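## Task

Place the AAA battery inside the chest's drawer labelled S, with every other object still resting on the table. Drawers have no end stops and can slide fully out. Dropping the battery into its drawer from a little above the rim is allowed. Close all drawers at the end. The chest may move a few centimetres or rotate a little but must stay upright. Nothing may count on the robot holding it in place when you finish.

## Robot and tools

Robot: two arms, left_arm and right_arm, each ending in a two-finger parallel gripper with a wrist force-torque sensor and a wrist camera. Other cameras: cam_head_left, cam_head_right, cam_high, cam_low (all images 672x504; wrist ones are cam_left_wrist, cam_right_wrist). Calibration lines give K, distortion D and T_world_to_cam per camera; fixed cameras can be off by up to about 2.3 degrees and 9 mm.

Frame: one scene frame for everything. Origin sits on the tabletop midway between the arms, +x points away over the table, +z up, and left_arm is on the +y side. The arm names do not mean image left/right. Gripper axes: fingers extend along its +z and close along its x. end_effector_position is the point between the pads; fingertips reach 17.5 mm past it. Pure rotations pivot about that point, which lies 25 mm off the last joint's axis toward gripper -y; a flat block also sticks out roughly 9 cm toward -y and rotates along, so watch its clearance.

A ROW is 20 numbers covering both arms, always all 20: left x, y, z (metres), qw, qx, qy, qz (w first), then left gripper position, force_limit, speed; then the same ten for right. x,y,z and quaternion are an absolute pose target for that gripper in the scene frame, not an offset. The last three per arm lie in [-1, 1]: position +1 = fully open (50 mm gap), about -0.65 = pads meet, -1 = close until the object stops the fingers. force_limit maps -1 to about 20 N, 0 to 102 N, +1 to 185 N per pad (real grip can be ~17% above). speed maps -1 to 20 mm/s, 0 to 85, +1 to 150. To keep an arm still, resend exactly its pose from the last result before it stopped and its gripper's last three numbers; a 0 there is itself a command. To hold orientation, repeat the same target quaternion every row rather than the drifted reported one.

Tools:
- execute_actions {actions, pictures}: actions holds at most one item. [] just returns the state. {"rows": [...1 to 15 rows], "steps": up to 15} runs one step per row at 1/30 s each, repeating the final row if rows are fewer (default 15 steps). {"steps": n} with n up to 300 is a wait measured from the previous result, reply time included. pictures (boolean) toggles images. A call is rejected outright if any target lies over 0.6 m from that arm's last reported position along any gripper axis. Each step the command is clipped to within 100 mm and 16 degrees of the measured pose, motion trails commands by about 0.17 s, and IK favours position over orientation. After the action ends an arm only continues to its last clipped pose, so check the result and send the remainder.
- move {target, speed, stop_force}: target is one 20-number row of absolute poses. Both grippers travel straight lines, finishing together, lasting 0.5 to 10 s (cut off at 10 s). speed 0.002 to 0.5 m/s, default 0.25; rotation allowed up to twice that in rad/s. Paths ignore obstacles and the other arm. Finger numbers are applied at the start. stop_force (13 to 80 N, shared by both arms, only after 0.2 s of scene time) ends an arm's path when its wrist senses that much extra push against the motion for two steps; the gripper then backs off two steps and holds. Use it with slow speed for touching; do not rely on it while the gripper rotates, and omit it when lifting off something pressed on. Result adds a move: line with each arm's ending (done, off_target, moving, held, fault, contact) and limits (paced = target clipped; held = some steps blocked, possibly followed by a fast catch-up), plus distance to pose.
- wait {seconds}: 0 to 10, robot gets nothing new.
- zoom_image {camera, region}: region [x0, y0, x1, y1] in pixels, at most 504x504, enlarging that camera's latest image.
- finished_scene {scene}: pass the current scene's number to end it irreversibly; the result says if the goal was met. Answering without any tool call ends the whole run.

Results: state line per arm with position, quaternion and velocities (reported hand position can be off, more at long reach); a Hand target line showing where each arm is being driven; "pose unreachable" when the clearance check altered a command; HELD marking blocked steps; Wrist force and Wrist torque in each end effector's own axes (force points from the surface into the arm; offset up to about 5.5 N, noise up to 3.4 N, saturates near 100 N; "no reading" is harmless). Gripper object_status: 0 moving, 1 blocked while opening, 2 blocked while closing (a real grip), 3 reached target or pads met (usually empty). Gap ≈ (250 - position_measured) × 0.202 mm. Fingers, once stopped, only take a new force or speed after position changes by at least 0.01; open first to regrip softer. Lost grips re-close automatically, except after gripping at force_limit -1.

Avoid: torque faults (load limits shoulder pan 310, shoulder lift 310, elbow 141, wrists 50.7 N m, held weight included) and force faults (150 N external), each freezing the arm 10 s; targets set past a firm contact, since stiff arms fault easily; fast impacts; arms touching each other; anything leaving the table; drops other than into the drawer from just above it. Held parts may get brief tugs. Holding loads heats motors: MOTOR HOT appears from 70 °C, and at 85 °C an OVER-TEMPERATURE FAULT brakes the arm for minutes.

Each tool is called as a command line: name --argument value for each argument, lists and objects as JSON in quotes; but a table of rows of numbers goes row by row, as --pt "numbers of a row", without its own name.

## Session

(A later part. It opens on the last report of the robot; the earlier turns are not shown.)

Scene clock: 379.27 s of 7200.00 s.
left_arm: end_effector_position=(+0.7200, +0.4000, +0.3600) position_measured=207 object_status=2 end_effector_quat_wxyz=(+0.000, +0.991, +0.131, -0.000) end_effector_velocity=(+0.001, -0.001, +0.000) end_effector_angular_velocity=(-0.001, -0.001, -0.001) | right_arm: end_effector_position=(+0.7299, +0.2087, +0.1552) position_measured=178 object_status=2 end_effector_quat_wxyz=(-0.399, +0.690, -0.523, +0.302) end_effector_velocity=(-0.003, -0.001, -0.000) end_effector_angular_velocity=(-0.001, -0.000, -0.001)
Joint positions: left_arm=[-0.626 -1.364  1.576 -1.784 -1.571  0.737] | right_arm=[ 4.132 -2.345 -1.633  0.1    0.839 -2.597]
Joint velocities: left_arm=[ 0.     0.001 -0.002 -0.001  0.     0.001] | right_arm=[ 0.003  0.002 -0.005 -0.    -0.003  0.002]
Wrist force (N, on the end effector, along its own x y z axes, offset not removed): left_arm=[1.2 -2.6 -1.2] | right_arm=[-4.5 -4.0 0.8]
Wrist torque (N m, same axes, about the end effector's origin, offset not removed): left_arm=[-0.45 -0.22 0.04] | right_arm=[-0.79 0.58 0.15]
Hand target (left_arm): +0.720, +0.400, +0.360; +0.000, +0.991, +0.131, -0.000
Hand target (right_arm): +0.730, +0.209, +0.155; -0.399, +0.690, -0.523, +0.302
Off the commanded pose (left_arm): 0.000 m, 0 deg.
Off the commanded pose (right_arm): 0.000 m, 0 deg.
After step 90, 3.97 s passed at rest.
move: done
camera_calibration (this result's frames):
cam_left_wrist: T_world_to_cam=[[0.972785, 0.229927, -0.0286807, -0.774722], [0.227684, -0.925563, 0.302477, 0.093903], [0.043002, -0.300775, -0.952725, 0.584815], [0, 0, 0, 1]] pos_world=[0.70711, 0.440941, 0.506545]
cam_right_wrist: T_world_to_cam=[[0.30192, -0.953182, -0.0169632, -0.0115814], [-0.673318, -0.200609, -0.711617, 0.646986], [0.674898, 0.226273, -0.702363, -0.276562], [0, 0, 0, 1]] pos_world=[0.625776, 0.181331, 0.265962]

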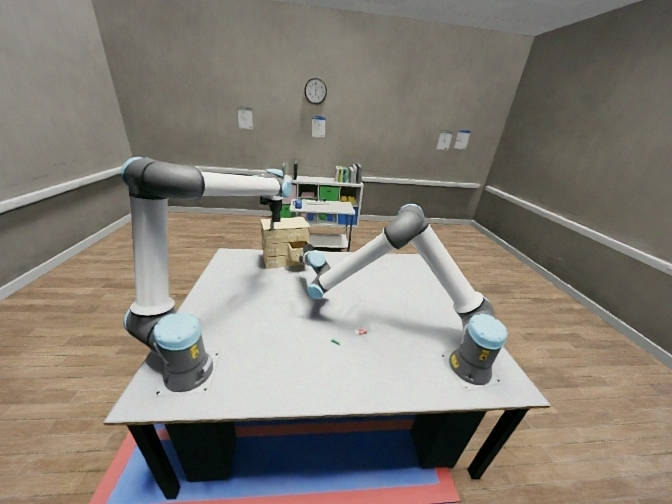

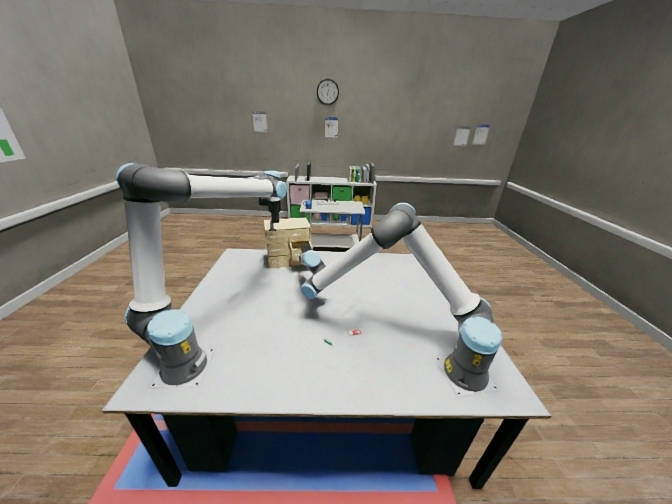

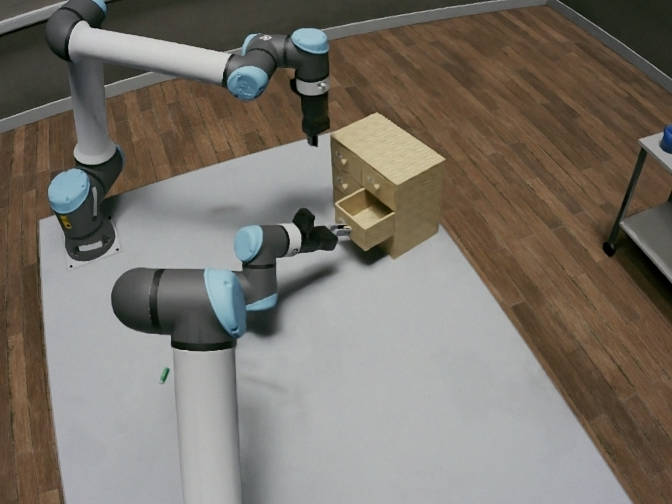

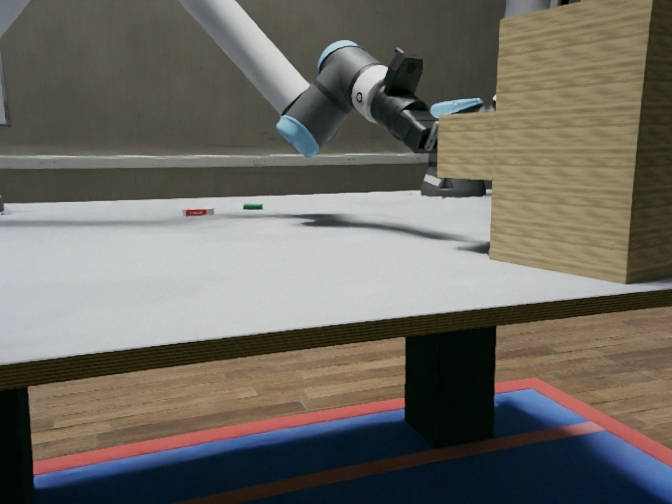

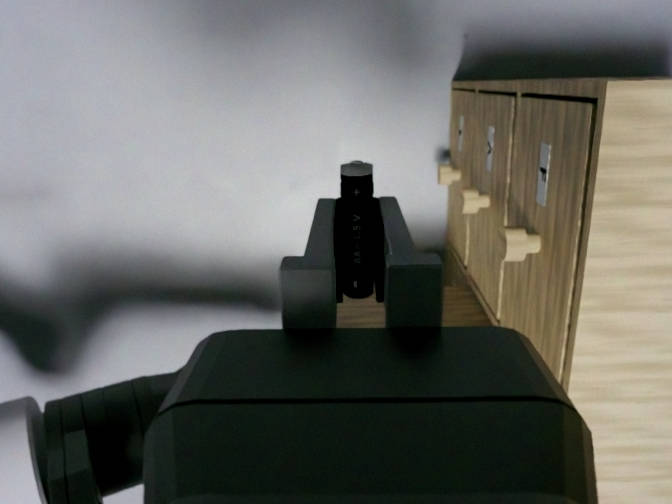

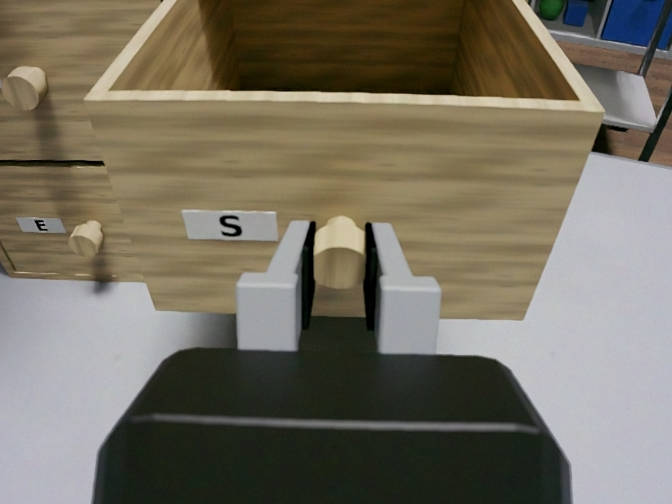

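move --target '[0.7977, 0.2112, 0.265, 0.0, 0.9914, 0.1305, 0.0, -1, -0.4, -0.3, 0.7295, 0.2089, 0.155, -0.3985, 0.6903, -0.5230, 0.3019, -1, -0.4, 0.0]' --speed 0.2

Scene clock: 412.80 s of 7200.00 s.
left_arm: end_effector_position=(+0.7972, +0.2113, +0.2649) position_measured=207 object_status=2 end_effector_quat_wxyz=(+0.000, +0.991, +0.131, +0.000) end_effector_velocity=(+0.001, -0.002, -0.000) end_effector_angular_velocity=(-0.000, +0.000, -0.000) | right_arm: end_effector_position=(+0.7295, +0.2089, +0.1550) position_measured=178 object_status=2 end_effector_quat_wxyz=(-0.399, +0.690, -0.523, +0.302) end_effector_velocity=(+0.000, -0.000, +0.003) end_effector_angular_velocity=(+0.003, -0.002, -0.000)
Joint positions: left_arm=[-0.747 -1.081  1.359 -1.849 -1.571  0.616] | right_arm=[ 4.133 -2.345 -1.633  0.099  0.839 -2.596]
Joint velocities: left_arm=[-0.001  0.003 -0.004  0.001 -0.    -0.   ] | right_arm=[-0.     0.003  0.     0.001 -0.001 -0.   ]
Wrist force (N, on the end effector, along its own x y z axes, offset not removed): left_arm=[0.8 0.9 -0.7] | right_arm=[-4.5 -2.1 1.4]
Wrist torque (N m, same axes, about the end effector's origin, offset not removed): left_arm=[0.14 -0.22 -0.12] | right_arm=[-0.43 0.74 0.10]
Hand target (left_arm): +0.797, +0.211, +0.265; +0.000, +0.991, +0.131, +0.000
Hand target (right_arm): +0.729, +0.209, +0.155; -0.399, +0.690, -0.523, +0.302
Off the commanded pose (left_arm): 0.000 m, 0 deg.
Off the commanded pose (right_arm): 0.000 m, 0 deg.
After step 90, 28.73 s passed at rest.
move: done
camera_calibration (this result's frames):
cam_left_wrist: T_world_to_cam=[[0.972789, 0.229928, -0.0285408, -0.809226], [0.227638, -0.925545, 0.302567, -0.0695752], [0.0431527, -0.300831, -0.952701, 0.434066], [0, 0, 0, 1]] pos_world=[0.784313, 0.252249, 0.41149]
cam_right_wrist: T_world_to_cam=[[0.301908, -0.953182, -0.0172082, -0.0112779], [-0.673559, -0.200497, -0.711421, 0.646713], [0.674663, 0.226374, -0.702556, -0.276324], [0, 0, 0, 1]] pos_world=[0.62543, 0.181467, 0.265758]

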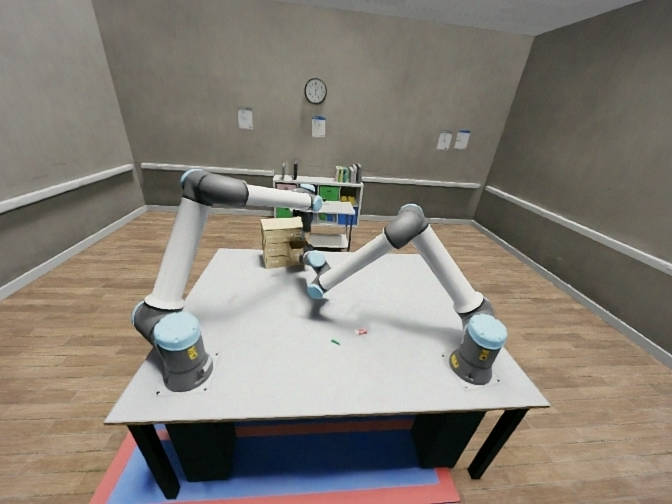

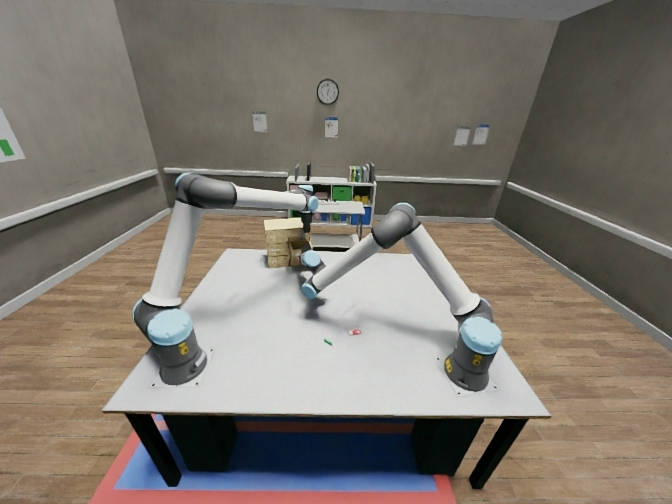

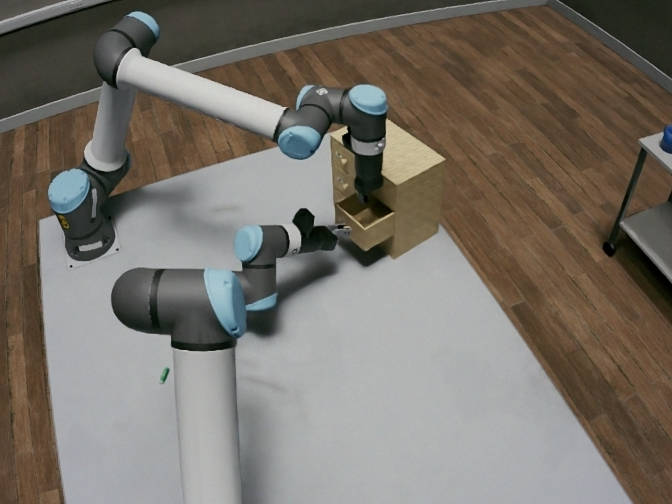

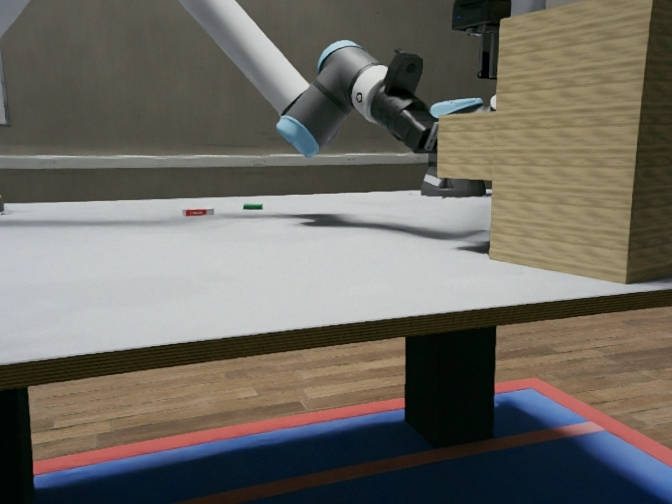

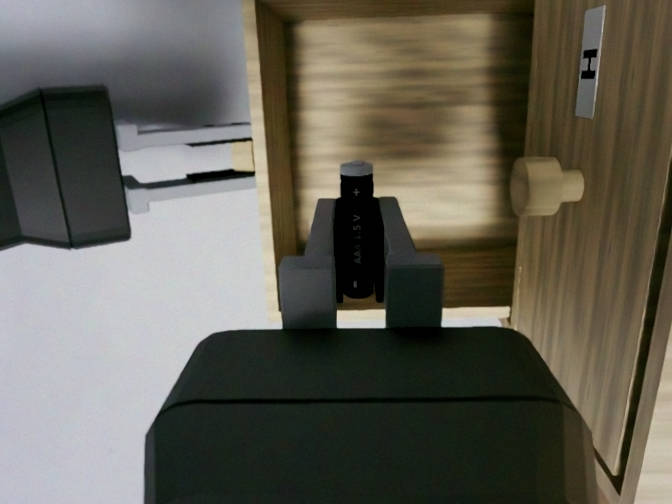

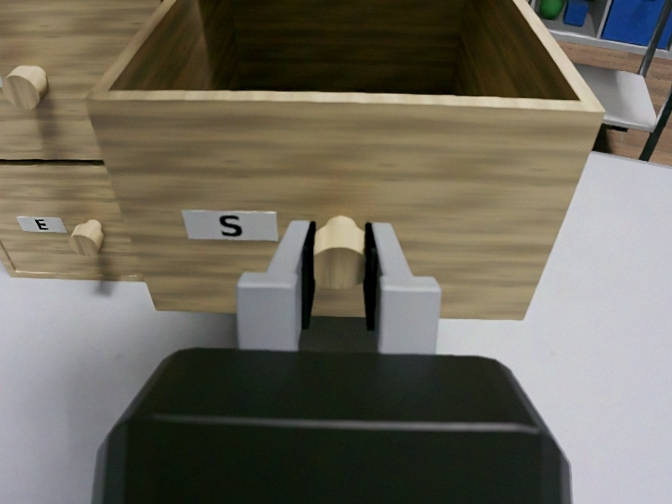

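move --target '[0.7977, 0.2112, 0.175, 0.0, 0.9914, 0.1305, 0.0, -1, -0.4, -0.3, 0.7295, 0.2089, 0.155, -0.3985, 0.6903, -0.5230, 0.3019, -1, -0.4, 0.0]' --speed 0.08 --stop_force 15

Scene clock: 422.73 s of 7200.00 s.
left_arm: end_effector_position=(+0.7977, +0.2112, +0.1753) position_measured=207 object_status=2 end_effector_quat_wxyz=(+0.000, +0.991, +0.131, -0.000) end_effector_velocity=(+0.001, -0.001, -0.002) end_effector_angular_velocity=(-0.002, -0.001, -0.000) | right_arm: end_effector_position=(+0.7295, +0.2089, +0.1550) position_measured=178 object_status=2 end_effector_quat_wxyz=(-0.399, +0.690, -0.523, +0.302) end_effector_velocity=(+0.000, -0.001, +0.000) end_effector_angular_velocity=(+0.000, -0.002, -0.002)
Joint positions: left_arm=[-0.746 -1.03   1.446 -1.987 -1.571  0.616] | right_arm=[ 4.133 -2.345 -1.633  0.099  0.839 -2.596]
Joint velocities: left_arm=[-0.     0.002  0.001 -0.005 -0.     0.   ] | right_arm=[-0.    -0.    -0.     0.001 -0.002 -0.   ]
Wrist force (N, on the end effector, along its own x y z axes, offset not removed): left_arm=[1.5 1.4 1.9] | right_arm=[-4.2 -2.2 -0.1]
Wrist torque (N m, same axes, about the end effector's origin, offset not removed): left_arm=[0.32 -0.33 0.01] | right_arm=[-0.52 0.58 0.09]
Hand target (left_arm): +0.798, +0.211, +0.175; -0.000, +0.991, +0.131, -0.000
Hand target (right_arm): +0.729, +0.209, +0.155; -0.399, +0.690, -0.523, +0.302
Off the commanded pose (left_arm): 0.000 m, 0 deg.
Off the commanded pose (right_arm): 0.000 m, 0 deg.
After step 90, 5.33 s passed at rest.
move: done
camera_calibration (this result's frames):
cam_left_wrist: T_world_to_cam=[[0.972784, 0.229929, -0.0287029, -0.812148], [0.227692, -0.925562, 0.302475, -0.0426519], [0.0429814, -0.300779, -0.952725, 0.348794], [0, 0, 0, 1]] pos_world=[0.784765, 0.252169, 0.321894]
cam_right_wrist: T_world_to_cam=[[0.301908, -0.953182, -0.017209, -0.0112764], [-0.673561, -0.200497, -0.711419, 0.646714], [0.674661, 0.226374, -0.702557, -0.276324], [0, 0, 0, 1]] pos_world=[0.625431, 0.181468, 0.265757]

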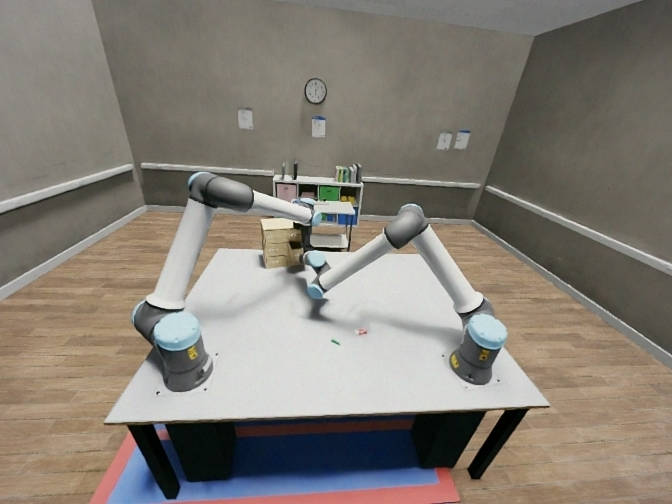

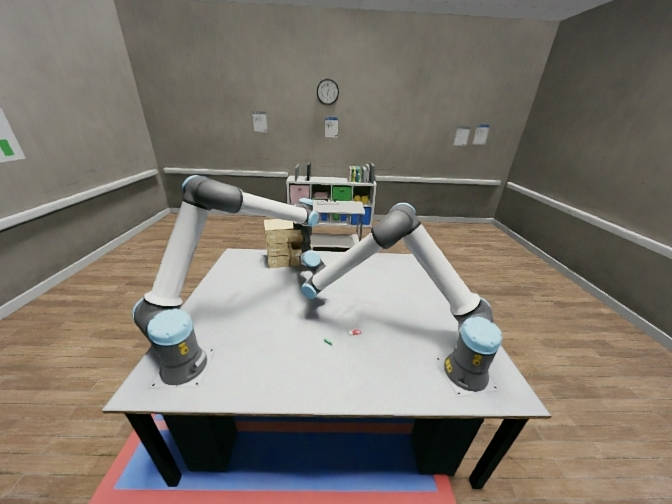

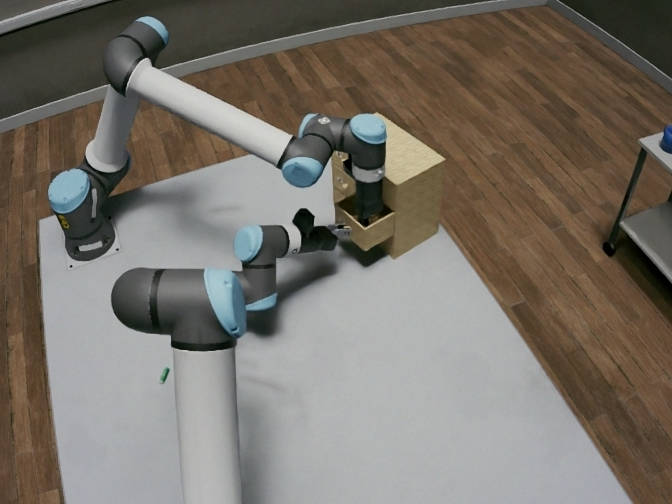

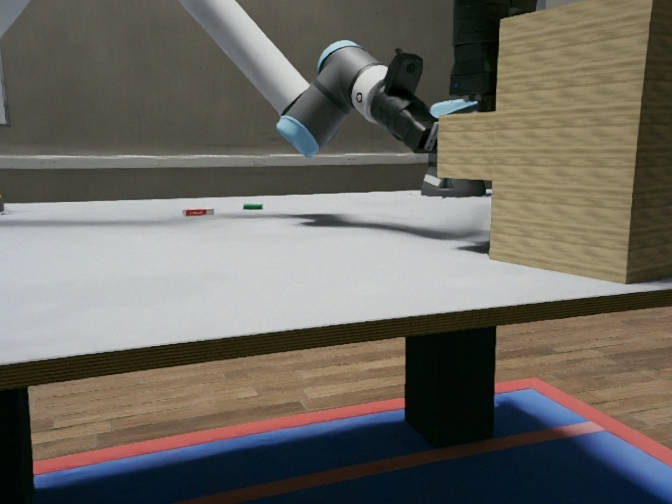

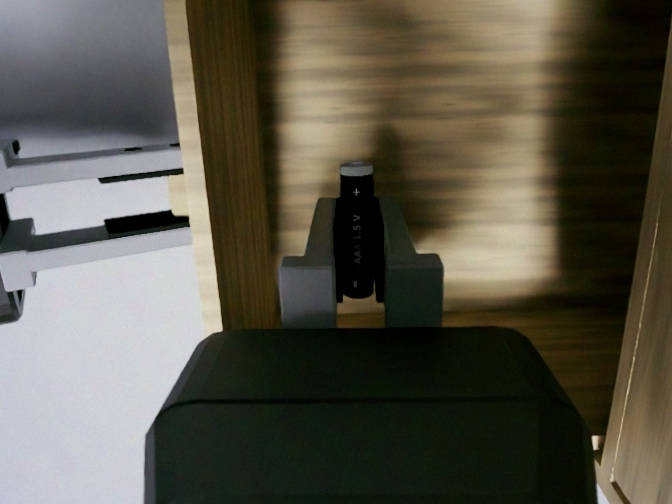

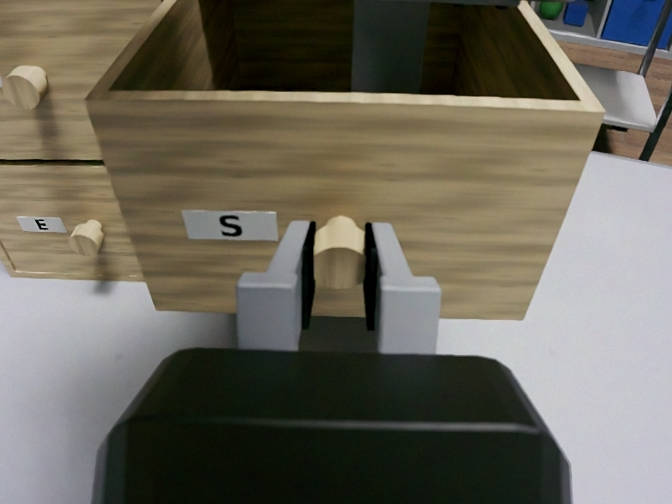

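Release the battery inside the drawer.

execute_actions --actions '[{"rows": [[0.7977, 0.2112, 0.175, 0.0, 0.9914, 0.1305, 0.0, 0.15, -0.4, 0.0, 0.7295, 0.2089, 0.155, -0.3985, 0.6903, -0.5230, 0.3019, -1, -0.4, 0.0]], "steps": 12}]' --pictures false

move --target '[0.7977, 0.2112, 0.30, 0.0, 0.9914, 0.1305, 0.0, 0.15, -0.4, 0.0, 0.7295, 0.2089, 0.155, -0.3985, 0.6903, -0.5230, 0.3019, -1, -0.4, 0.0]' --speed 0.15

Scene clock: 430.63 s of 7200.00 s.
left_arm: end_effector_position=(+0.7977, +0.2112, +0.1749) position_measured=130 object_status=0 end_effector_quat_wxyz=(-0.000, +0.991, +0.131, -0.000) end_effector_velocity=(-0.001, +0.000, -0.001) end_effector_angular_velocity=(+0.001, +0.001, +0.001) | right_arm: end_effector_position=(+0.7295, +0.2089, +0.1550) position_measured=178 object_status=2 end_effector_quat_wxyz=(-0.398, +0.690, -0.523, +0.302) end_effector_velocity=(-0.001, +0.000, +0.000) end_effector_angular_velocity=(-0.001, -0.002, -0.000)
Joint positions: left_arm=[-0.746 -1.03   1.447 -1.988 -1.571  0.616] | right_arm=[ 4.133 -2.345 -1.633  0.099  0.839 -2.596]
Joint velocities: left_arm=[-0.     0.     0.001  0.    -0.    -0.002] | right_arm=[ 0.001 -0.    -0.     0.001 -0.002 -0.001]
Wrist force (N, on the end effector, along its own x y z axes, offset not removed): left_arm=[0.3 -0.3 -0.6] | right_arm=[-2.7 -5.2 0.6]
Wrist torque (N m, same axes, about the end effector's origin, offset not removed): left_arm=[-0.05 -0.15 -0.06] | right_arm=[-1.00 0.24 -0.04]
Hand target (left_arm): +0.798, +0.211, +0.175; +0.000, +0.991, +0.131, +0.000
Hand target (right_arm): +0.730, +0.209, +0.155; -0.399, +0.690, -0.523, +0.302
Off the commanded pose (left_arm): 0.000 m, 0 deg.
Off the commanded pose (right_arm): 0.000 m, 0 deg.
Steps of this call (steps 1 to 90: nothing new was sent; then 4.50 s passed at rest; steps 91 to 102: all 12 steps of this action). Readings (end_effector_position | what the end effector reports):
91: left_arm (+0.7977, +0.2112, +0.1750) | right_arm (+0.7295, +0.2089, +0.1550) | left_arm position_measured=205 object_status=0 | right_arm position_measured=178 object_status=2
92: left_arm (+0.7977, +0.2112, +0.1750) | right_arm (+0.7295, +0.2089, +0.1550) | left_arm position_measured=191 object_status=0 | right_arm position_measured=178 object_status=2
94: left_arm (+0.7977, +0.2112, +0.1750) | right_arm (+0.7295, +0.2089, +0.1550) | left_arm position_measured=163 object_status=0 | right_arm position_measured=178 object_status=2
98: left_arm (+0.7977, +0.2112, +0.1749) | right_arm (+0.7295, +0.2089, +0.1550) | left_arm position_measured=130 object_status=0 | right_arm position_measured=178 object_status=2
102: the state above

Scene clock: 432.27 s of 7200.00 s.
left_arm: end_effector_position=(+0.7978, +0.2112, +0.2997) position_measured=130 object_status=3 end_effector_quat_wxyz=(-0.000, +0.991, +0.130, +0.000) end_effector_velocity=(-0.001, +0.001, +0.002) end_effector_angular_velocity=(+0.002, +0.002, -0.000) | right_arm: end_effector_position=(+0.7295, +0.2089, +0.1550) position_measured=178 object_status=2 end_effector_quat_wxyz=(-0.398, +0.690, -0.523, +0.302) end_effector_velocity=(-0.001, +0.000, +0.001) end_effector_angular_velocity=(-0.000, -0.000, +0.001)
Joint positions: left_arm=[-0.746 -1.095  1.317 -1.793 -1.571  0.616] | right_arm=[ 4.133 -2.345 -1.633  0.099  0.839 -2.596]
Joint velocities: left_arm=[ 0.    -0.001 -0.003  0.006 -0.     0.001] | right_arm=[ 0.001  0.001 -0.     0.     0.    -0.001]
Wrist force (N, on the end effector, along its own x y z axes, offset not removed): left_arm=[-0.3 2.9 -0.5] | right_arm=[-2.2 -2.2 1.3]
Wrist torque (N m, same axes, about the end effector's origin, offset not removed): left_arm=[0.49 -0.01 -0.01] | right_arm=[-0.54 0.23 0.04]
Hand target (left_arm): +0.798, +0.211, +0.300; +0.000, +0.991, +0.131, +0.000
Hand target (right_arm): +0.730, +0.209, +0.155; -0.399, +0.690, -0.523, +0.302
Off the commanded pose (left_arm): 0.000 m, 0 deg.
Off the commanded pose (right_arm): 0.000 m, 0 deg.
move: done
camera_calibration (this result's frames):
cam_left_wrist: T_world_to_cam=[[0.972792, 0.229911, -0.0285752, -0.80873], [0.227638, -0.925582, 0.302456, -0.0802364], [0.0430894, -0.300732, -0.952735, 0.467124], [0, 0, 0, 1]] pos_world=[0.784862, 0.25215, 0.446204]
cam_right_wrist: T_world_to_cam=[[0.301911, -0.953181, -0.0172034, -0.0112782], [-0.673565, -0.200506, -0.711412, 0.646713], [0.674655, 0.226371, -0.702564, -0.276322], [0, 0, 0, 1]] pos_world=[0.625431, 0.181471, 0.265752]

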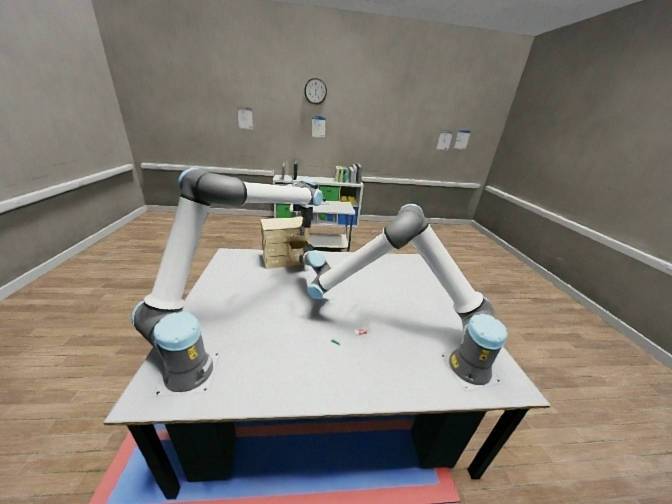

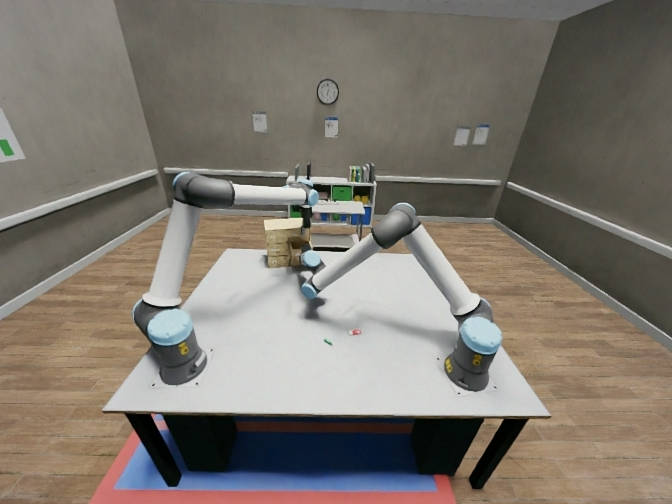

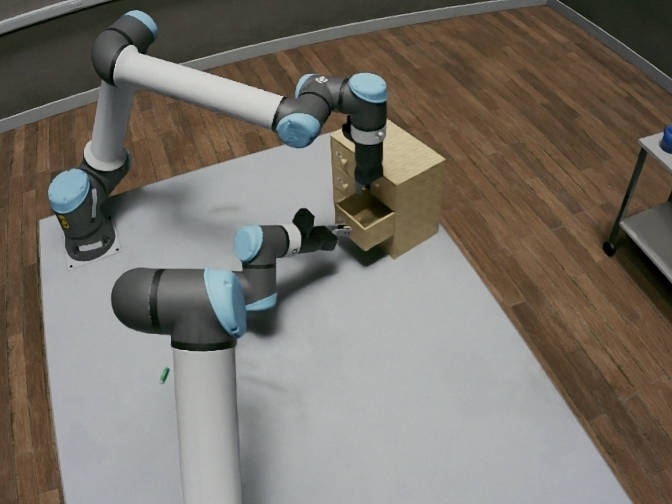

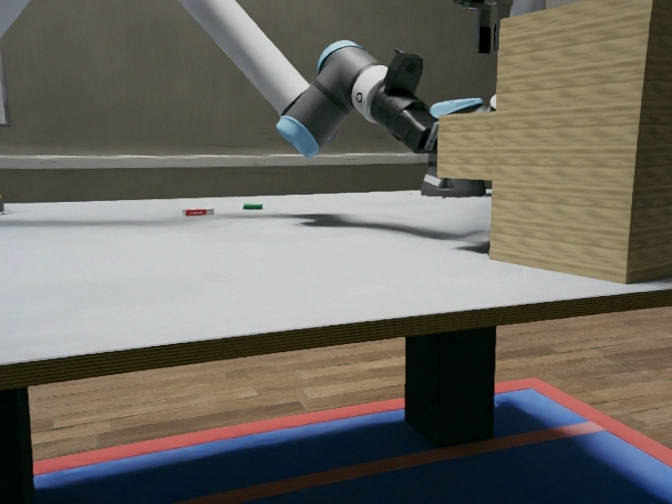

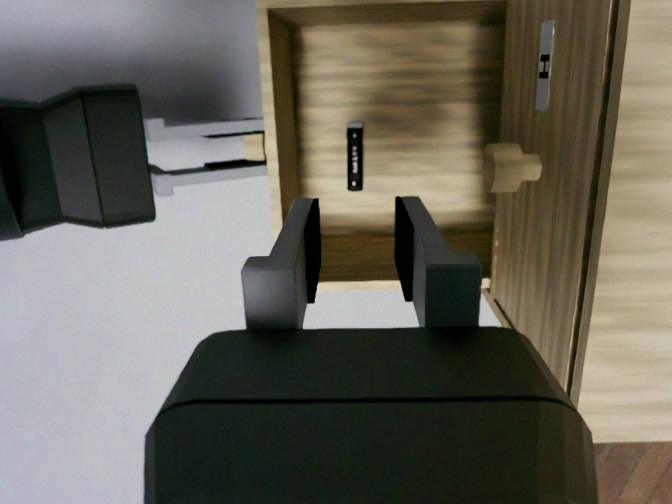

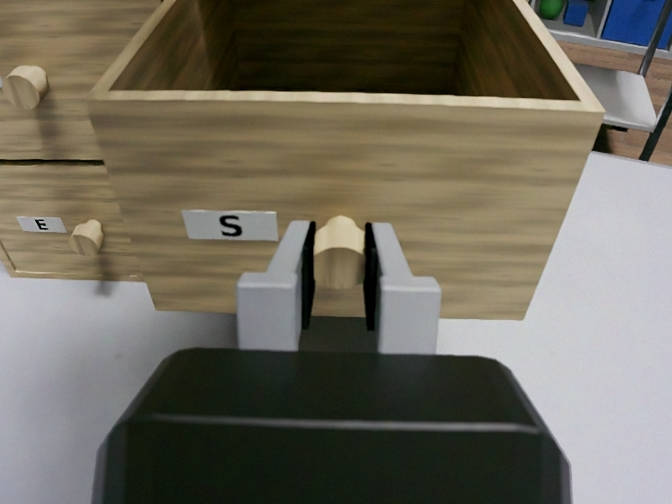

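move --target '[0.7977, 0.2112, 0.40, 0.0, 0.9914, 0.1305, 0.0, 0.15, -0.4, 0.0, 0.8359, 0.2387, 0.155, -0.3985, 0.6903, -0.5230, 0.3019, -1, -0.4, 0.0]' --speed 0.05 --stop_force 15

Scene clock: 444.47 s of 7200.00 s.
left_arm: end_effector_position=(+0.7977, +0.2112, +0.3997) position_measured=130 object_status=3 end_effector_quat_wxyz=(+0.000, +0.991, +0.131, +0.000) end_effector_velocity=(+0.000, -0.001, +0.002) end_effector_angular_velocity=(+0.001, +0.001, -0.000) | right_arm: end_effector_position=(+0.8355, +0.2388, +0.1548) position_measured=178 object_status=2 end_effector_quat_wxyz=(-0.398, +0.690, -0.523, +0.302) end_effector_velocity=(+0.002, +0.002, -0.002) end_effector_angular_velocity=(-0.001, +0.002, +0.001)
Joint positions: left_arm=[-0.746 -1.119  1.176 -1.628 -1.571  0.616] | right_arm=[ 4.045 -2.459 -1.403  0.031  0.905 -2.671]
Joint velocities: left_arm=[-0.     0.002 -0.006  0.005 -0.    -0.   ] | right_arm=[-0.002 -0.004  0.007 -0.003  0.003 -0.001]
Wrist force (N, on the end effector, along its own x y z axes, offset not removed): left_arm=[0.5 1.3 -0.8] | right_arm=[-1.0 -5.6 -2.0]
Wrist torque (N m, same axes, about the end effector's origin, offset not removed): left_arm=[0.14 -0.24 -0.07] | right_arm=[-0.51 0.08 -0.05]
Hand target (left_arm): +0.798, +0.211, +0.400; +0.000, +0.991, +0.131, +0.000
Hand target (right_arm): +0.836, +0.239, +0.155; -0.398, +0.690, -0.523, +0.302
Off the commanded pose (left_arm): 0.000 m, 0 deg.
Off the commanded pose (right_arm): 0.000 m, 0 deg.
After step 90, 6.57 s passed at rest.
move: done
camera_calibration (this result's frames):
cam_left_wrist: T_world_to_cam=[[0.972787, 0.229921, -0.0286659, -0.805778], [0.227673, -0.92556, 0.302494, -0.110581], [0.0430179, -0.300789, -0.95272, 0.562515], [0, 0, 0, 1]] pos_world=[0.784829, 0.252115, 0.546271]
cam_right_wrist: T_world_to_cam=[[0.301902, -0.953179, -0.0174803, -0.0147028], [-0.673783, -0.200365, -0.711246, 0.724102], [0.674442, 0.226504, -0.702726, -0.354594], [0, 0, 0, 1]] pos_world=[0.731479, 0.211387, 0.265575]

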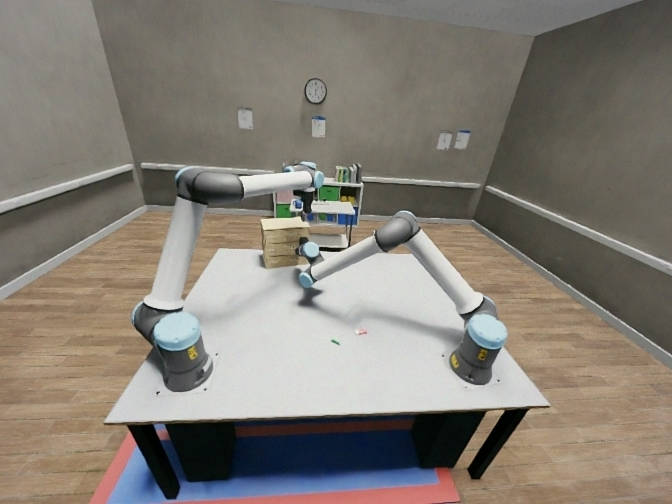

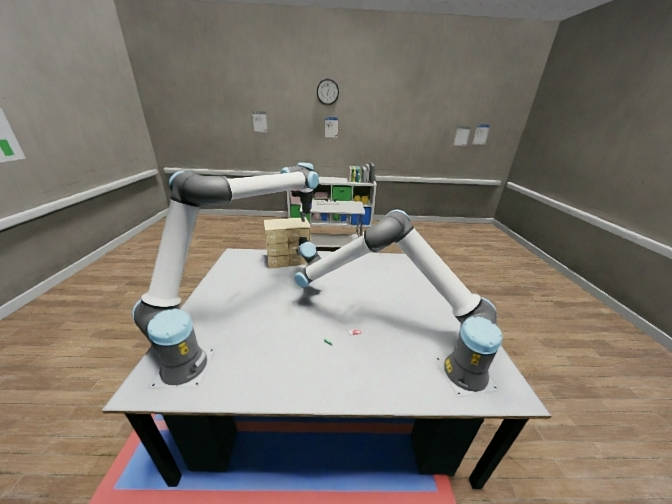

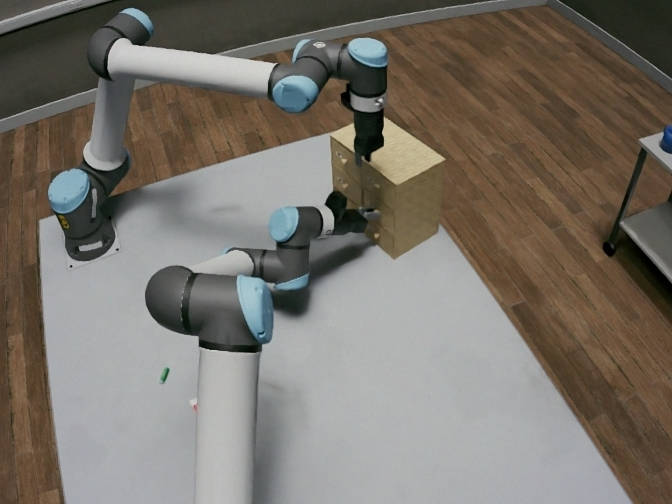

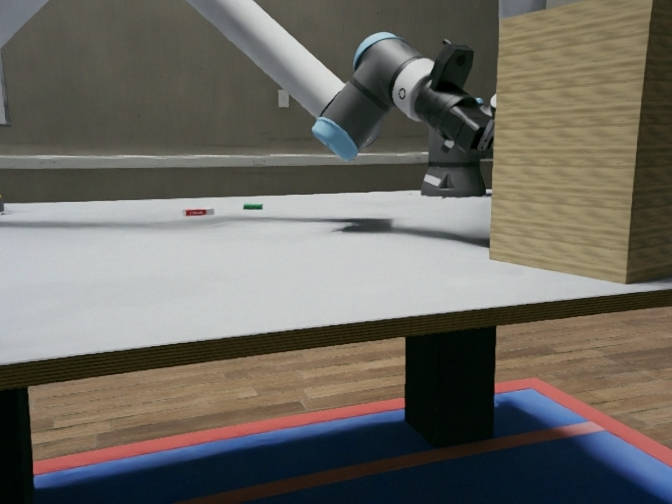

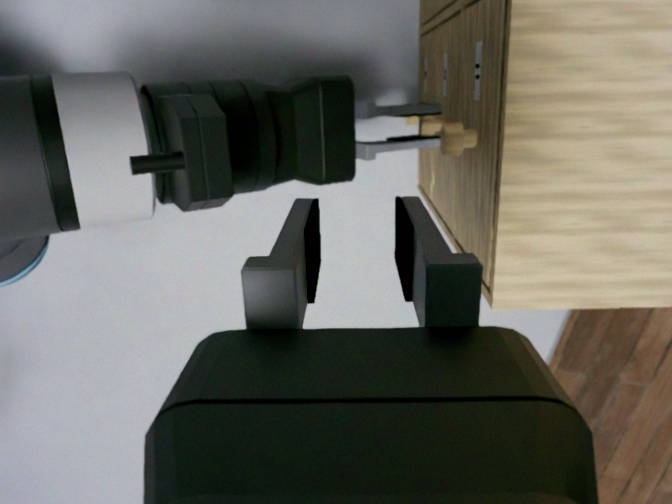

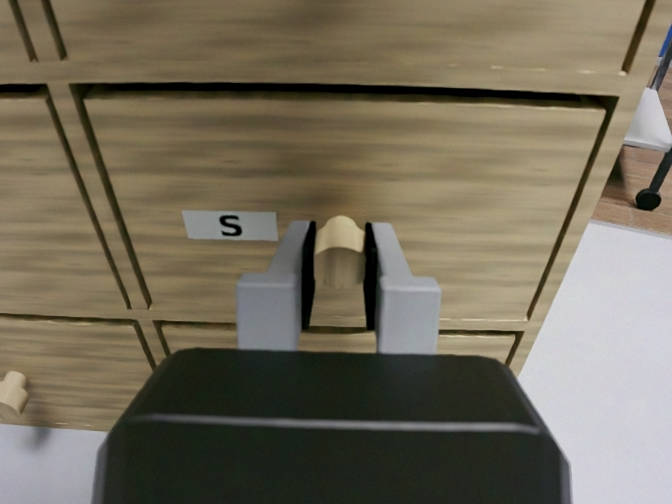

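Drawer is shut. Release the knob and back away.

execute_actions --actions '[{"rows": [[0.7977, 0.2112, 0.40, 0.0, 0.9914, 0.1305, 0.0, 0.15, -0.4, 0.0, 0.8359, 0.2387, 0.155, -0.3985, 0.6903, -0.5230, 0.3019, 0.7, -0.4, 0.3]], "steps": 12}]' --pictures false

move --target '[0.7977, 0.2112, 0.40, 0.0, 0.9914, 0.1305, 0.0, 0.15, -0.4, 0.0, 0.778, 0.2225, 0.155, -0.3985, 0.6903, -0.5230, 0.3019, 0.7, -0.4, 0.3]' --speed 0.1

Scene clock: 452.50 s of 7200.00 s.
left_arm: end_effector_position=(+0.7977, +0.2112, +0.4001) position_measured=130 object_status=3 end_effector_quat_wxyz=(+0.000, +0.991, +0.131, +0.000) end_effector_velocity=(+0.001, +0.000, -0.001) end_effector_angular_velocity=(+0.001, +0.001, +0.002) | right_arm: end_effector_position=(+0.8359, +0.2387, +0.1547) position_measured=48 object_status=0 end_effector_quat_wxyz=(-0.398, +0.690, -0.523, +0.302) end_effector_velocity=(+0.000, +0.000, +0.000) end_effector_angular_velocity=(-0.000, -0.001, +0.001)
Joint positions: left_arm=[-0.746 -1.119  1.175 -1.627 -1.571  0.616] | right_arm=[ 4.045 -2.459 -1.403  0.031  0.906 -2.671]
Joint velocities: left_arm=[ 0.     0.001 -0.001  0.001  0.    -0.001] | right_arm=[-0.    -0.     0.     0.001 -0.    -0.002]
Wrist force (N, on the end effector, along its own x y z axes, offset not removed): left_arm=[-0.5 -0.6 -1.2] | right_arm=[0.2 -1.4 -0.2]
Wrist torque (N m, same axes, about the end effector's origin, offset not removed): left_arm=[-0.12 -0.01 -0.07] | right_arm=[-0.13 -0.20 0.06]
Hand target (left_arm): +0.798, +0.211, +0.400; -0.000, +0.991, +0.131, -0.000
Hand target (right_arm): +0.836, +0.239, +0.155; -0.399, +0.690, -0.523, +0.302
Off the commanded pose (left_arm): 0.000 m, 0 deg.
Off the commanded pose (right_arm): 0.000 m, 0 deg.
Steps of this call (steps 1 to 90: nothing new was sent; then 4.63 s passed at rest; steps 91 to 102: all 12 steps of this action). Readings (end_effector_position | what the end effector reports):
91: left_arm (+0.7977, +0.2112, +0.4000) | right_arm (+0.8358, +0.2389, +0.1548) | left_arm position_measured=130 object_status=3 | right_arm position_measured=175 object_status=0
92: left_arm (+0.7977, +0.2112, +0.4000) | right_arm (+0.8358, +0.2389, +0.1548) | left_arm position_measured=130 object_status=3 | right_arm position_measured=158 object_status=0
94: left_arm (+0.7977, +0.2112, +0.4000) | right_arm (+0.8359, +0.2389, +0.1548) | left_arm position_measured=130 object_status=3 | right_arm position_measured=123 object_status=0
98: left_arm (+0.7977, +0.2112, +0.4001) | right_arm (+0.8359, +0.2388, +0.1547) | left_arm position_measured=130 object_status=3 | right_arm position_measured=56 object_status=0
102: the state above

Scene clock: 453.90 s of 7200.00 s.
left_arm: end_effector_position=(+0.7977, +0.2112, +0.4000) position_measured=130 object_status=3 end_effector_quat_wxyz=(+0.000, +0.991, +0.131, +0.000) end_effector_velocity=(+0.000, +0.000, -0.000) end_effector_angular_velocity=(+0.000, -0.000, +0.001) | right_arm: end_effector_position=(+0.7783, +0.2224, +0.1551) position_measured=48 object_status=3 end_effector_quat_wxyz=(-0.399, +0.690, -0.523, +0.302) end_effector_velocity=(-0.002, -0.001, -0.000) end_effector_angular_velocity=(+0.001, +0.001, -0.002)
Joint positions: left_arm=[-0.746 -1.119  1.175 -1.627 -1.571  0.616] | right_arm=[ 4.091 -2.395 -1.532  0.073  0.871 -2.634]
Joint velocities: left_arm=[ 0. -0.  0. -0.  0. -0.] | right_arm=[ 0.001  0.002 -0.005  0.001 -0.002  0.004]
Wrist force (N, on the end effector, along its own x y z axes, offset not removed): left_arm=[-0.4 -0.4 -2.4] | right_arm=[-5.0 -4.0 -0.6]
Wrist torque (N m, same axes, about the end effector's origin, offset not removed): left_arm=[-0.18 0.01 0.06] | right_arm=[-0.58 0.72 0.17]
Hand target (left_arm): +0.798, +0.211, +0.400; -0.000, +0.991, +0.131, +0.000
Hand target (right_arm): +0.778, +0.222, +0.155; -0.399, +0.690, -0.523, +0.302
Off the commanded pose (left_arm): 0.000 m, 0 deg.
Off the commanded pose (right_arm): 0.000 m, 0 deg.
move: done
camera_calibration (this result's frames):
cam_left_wrist: T_world_to_cam=[[0.972786, 0.229922, -0.0286795, -0.805745], [0.227678, -0.925565, 0.302477, -0.110635], [0.0430012, -0.300775, -0.952725, 0.562796], [0, 0, 0, 1]] pos_world=[0.784806, 0.252133, 0.546546]
cam_right_wrist: T_world_to_cam=[[0.301909, -0.953184, -0.0170782, -0.0131152], [-0.673436, -0.200554, -0.711521, 0.682327], [0.674786, 0.226316, -0.702457, -0.312326], [0, 0, 0, 1]] pos_world=[0.674216, 0.195026, 0.265871]

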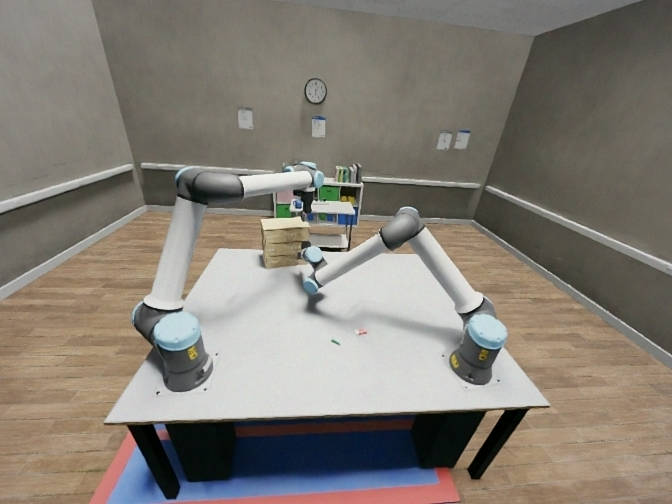

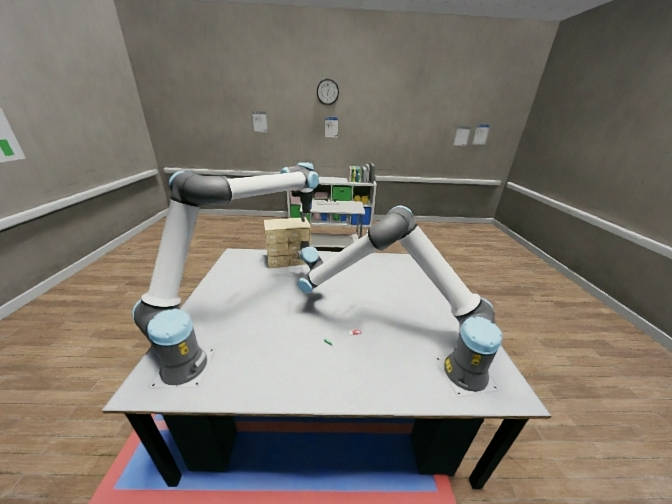

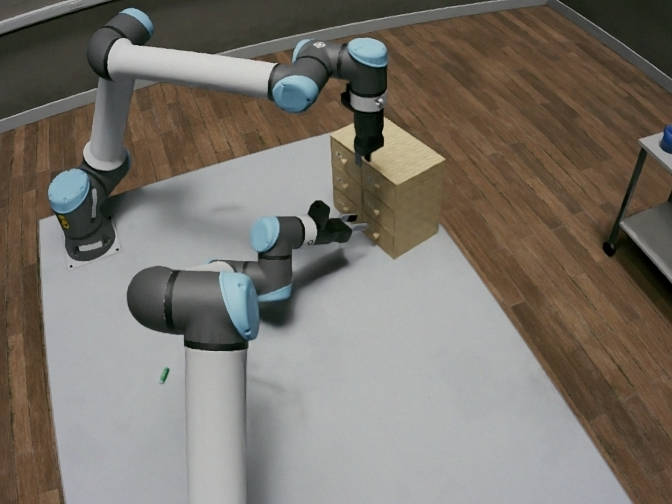

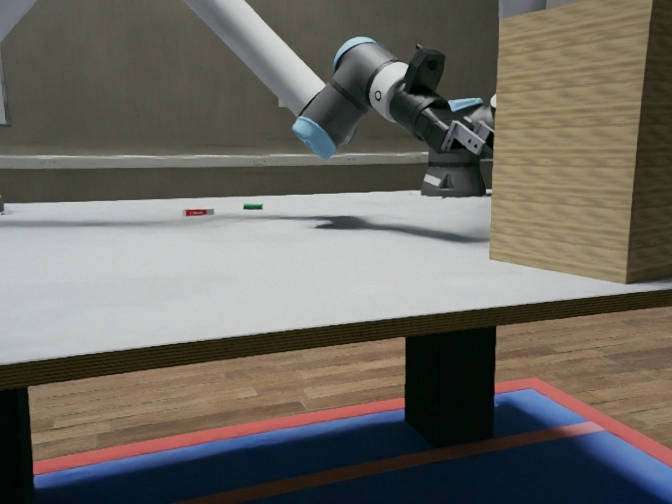

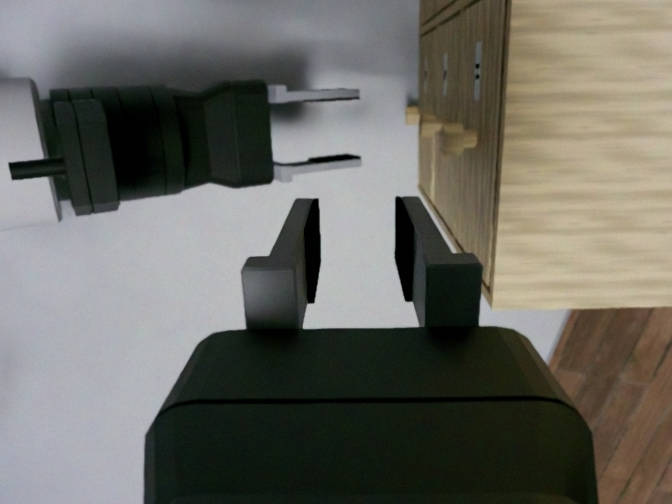

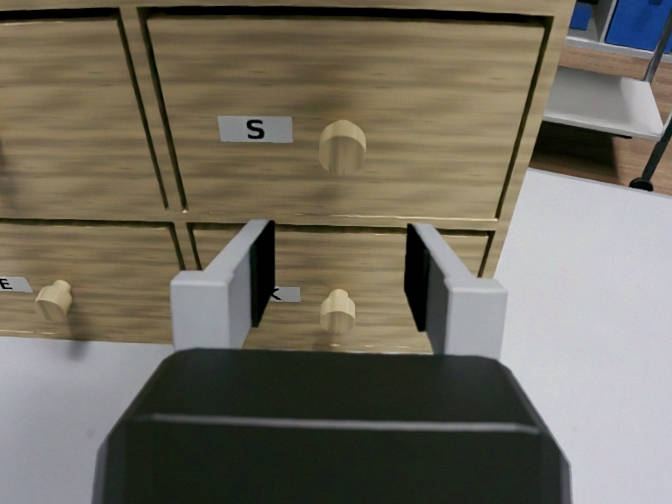

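All drawers are shut and the battery is inside S.

finished_scene --scene 1

The scene is finished: the task was done.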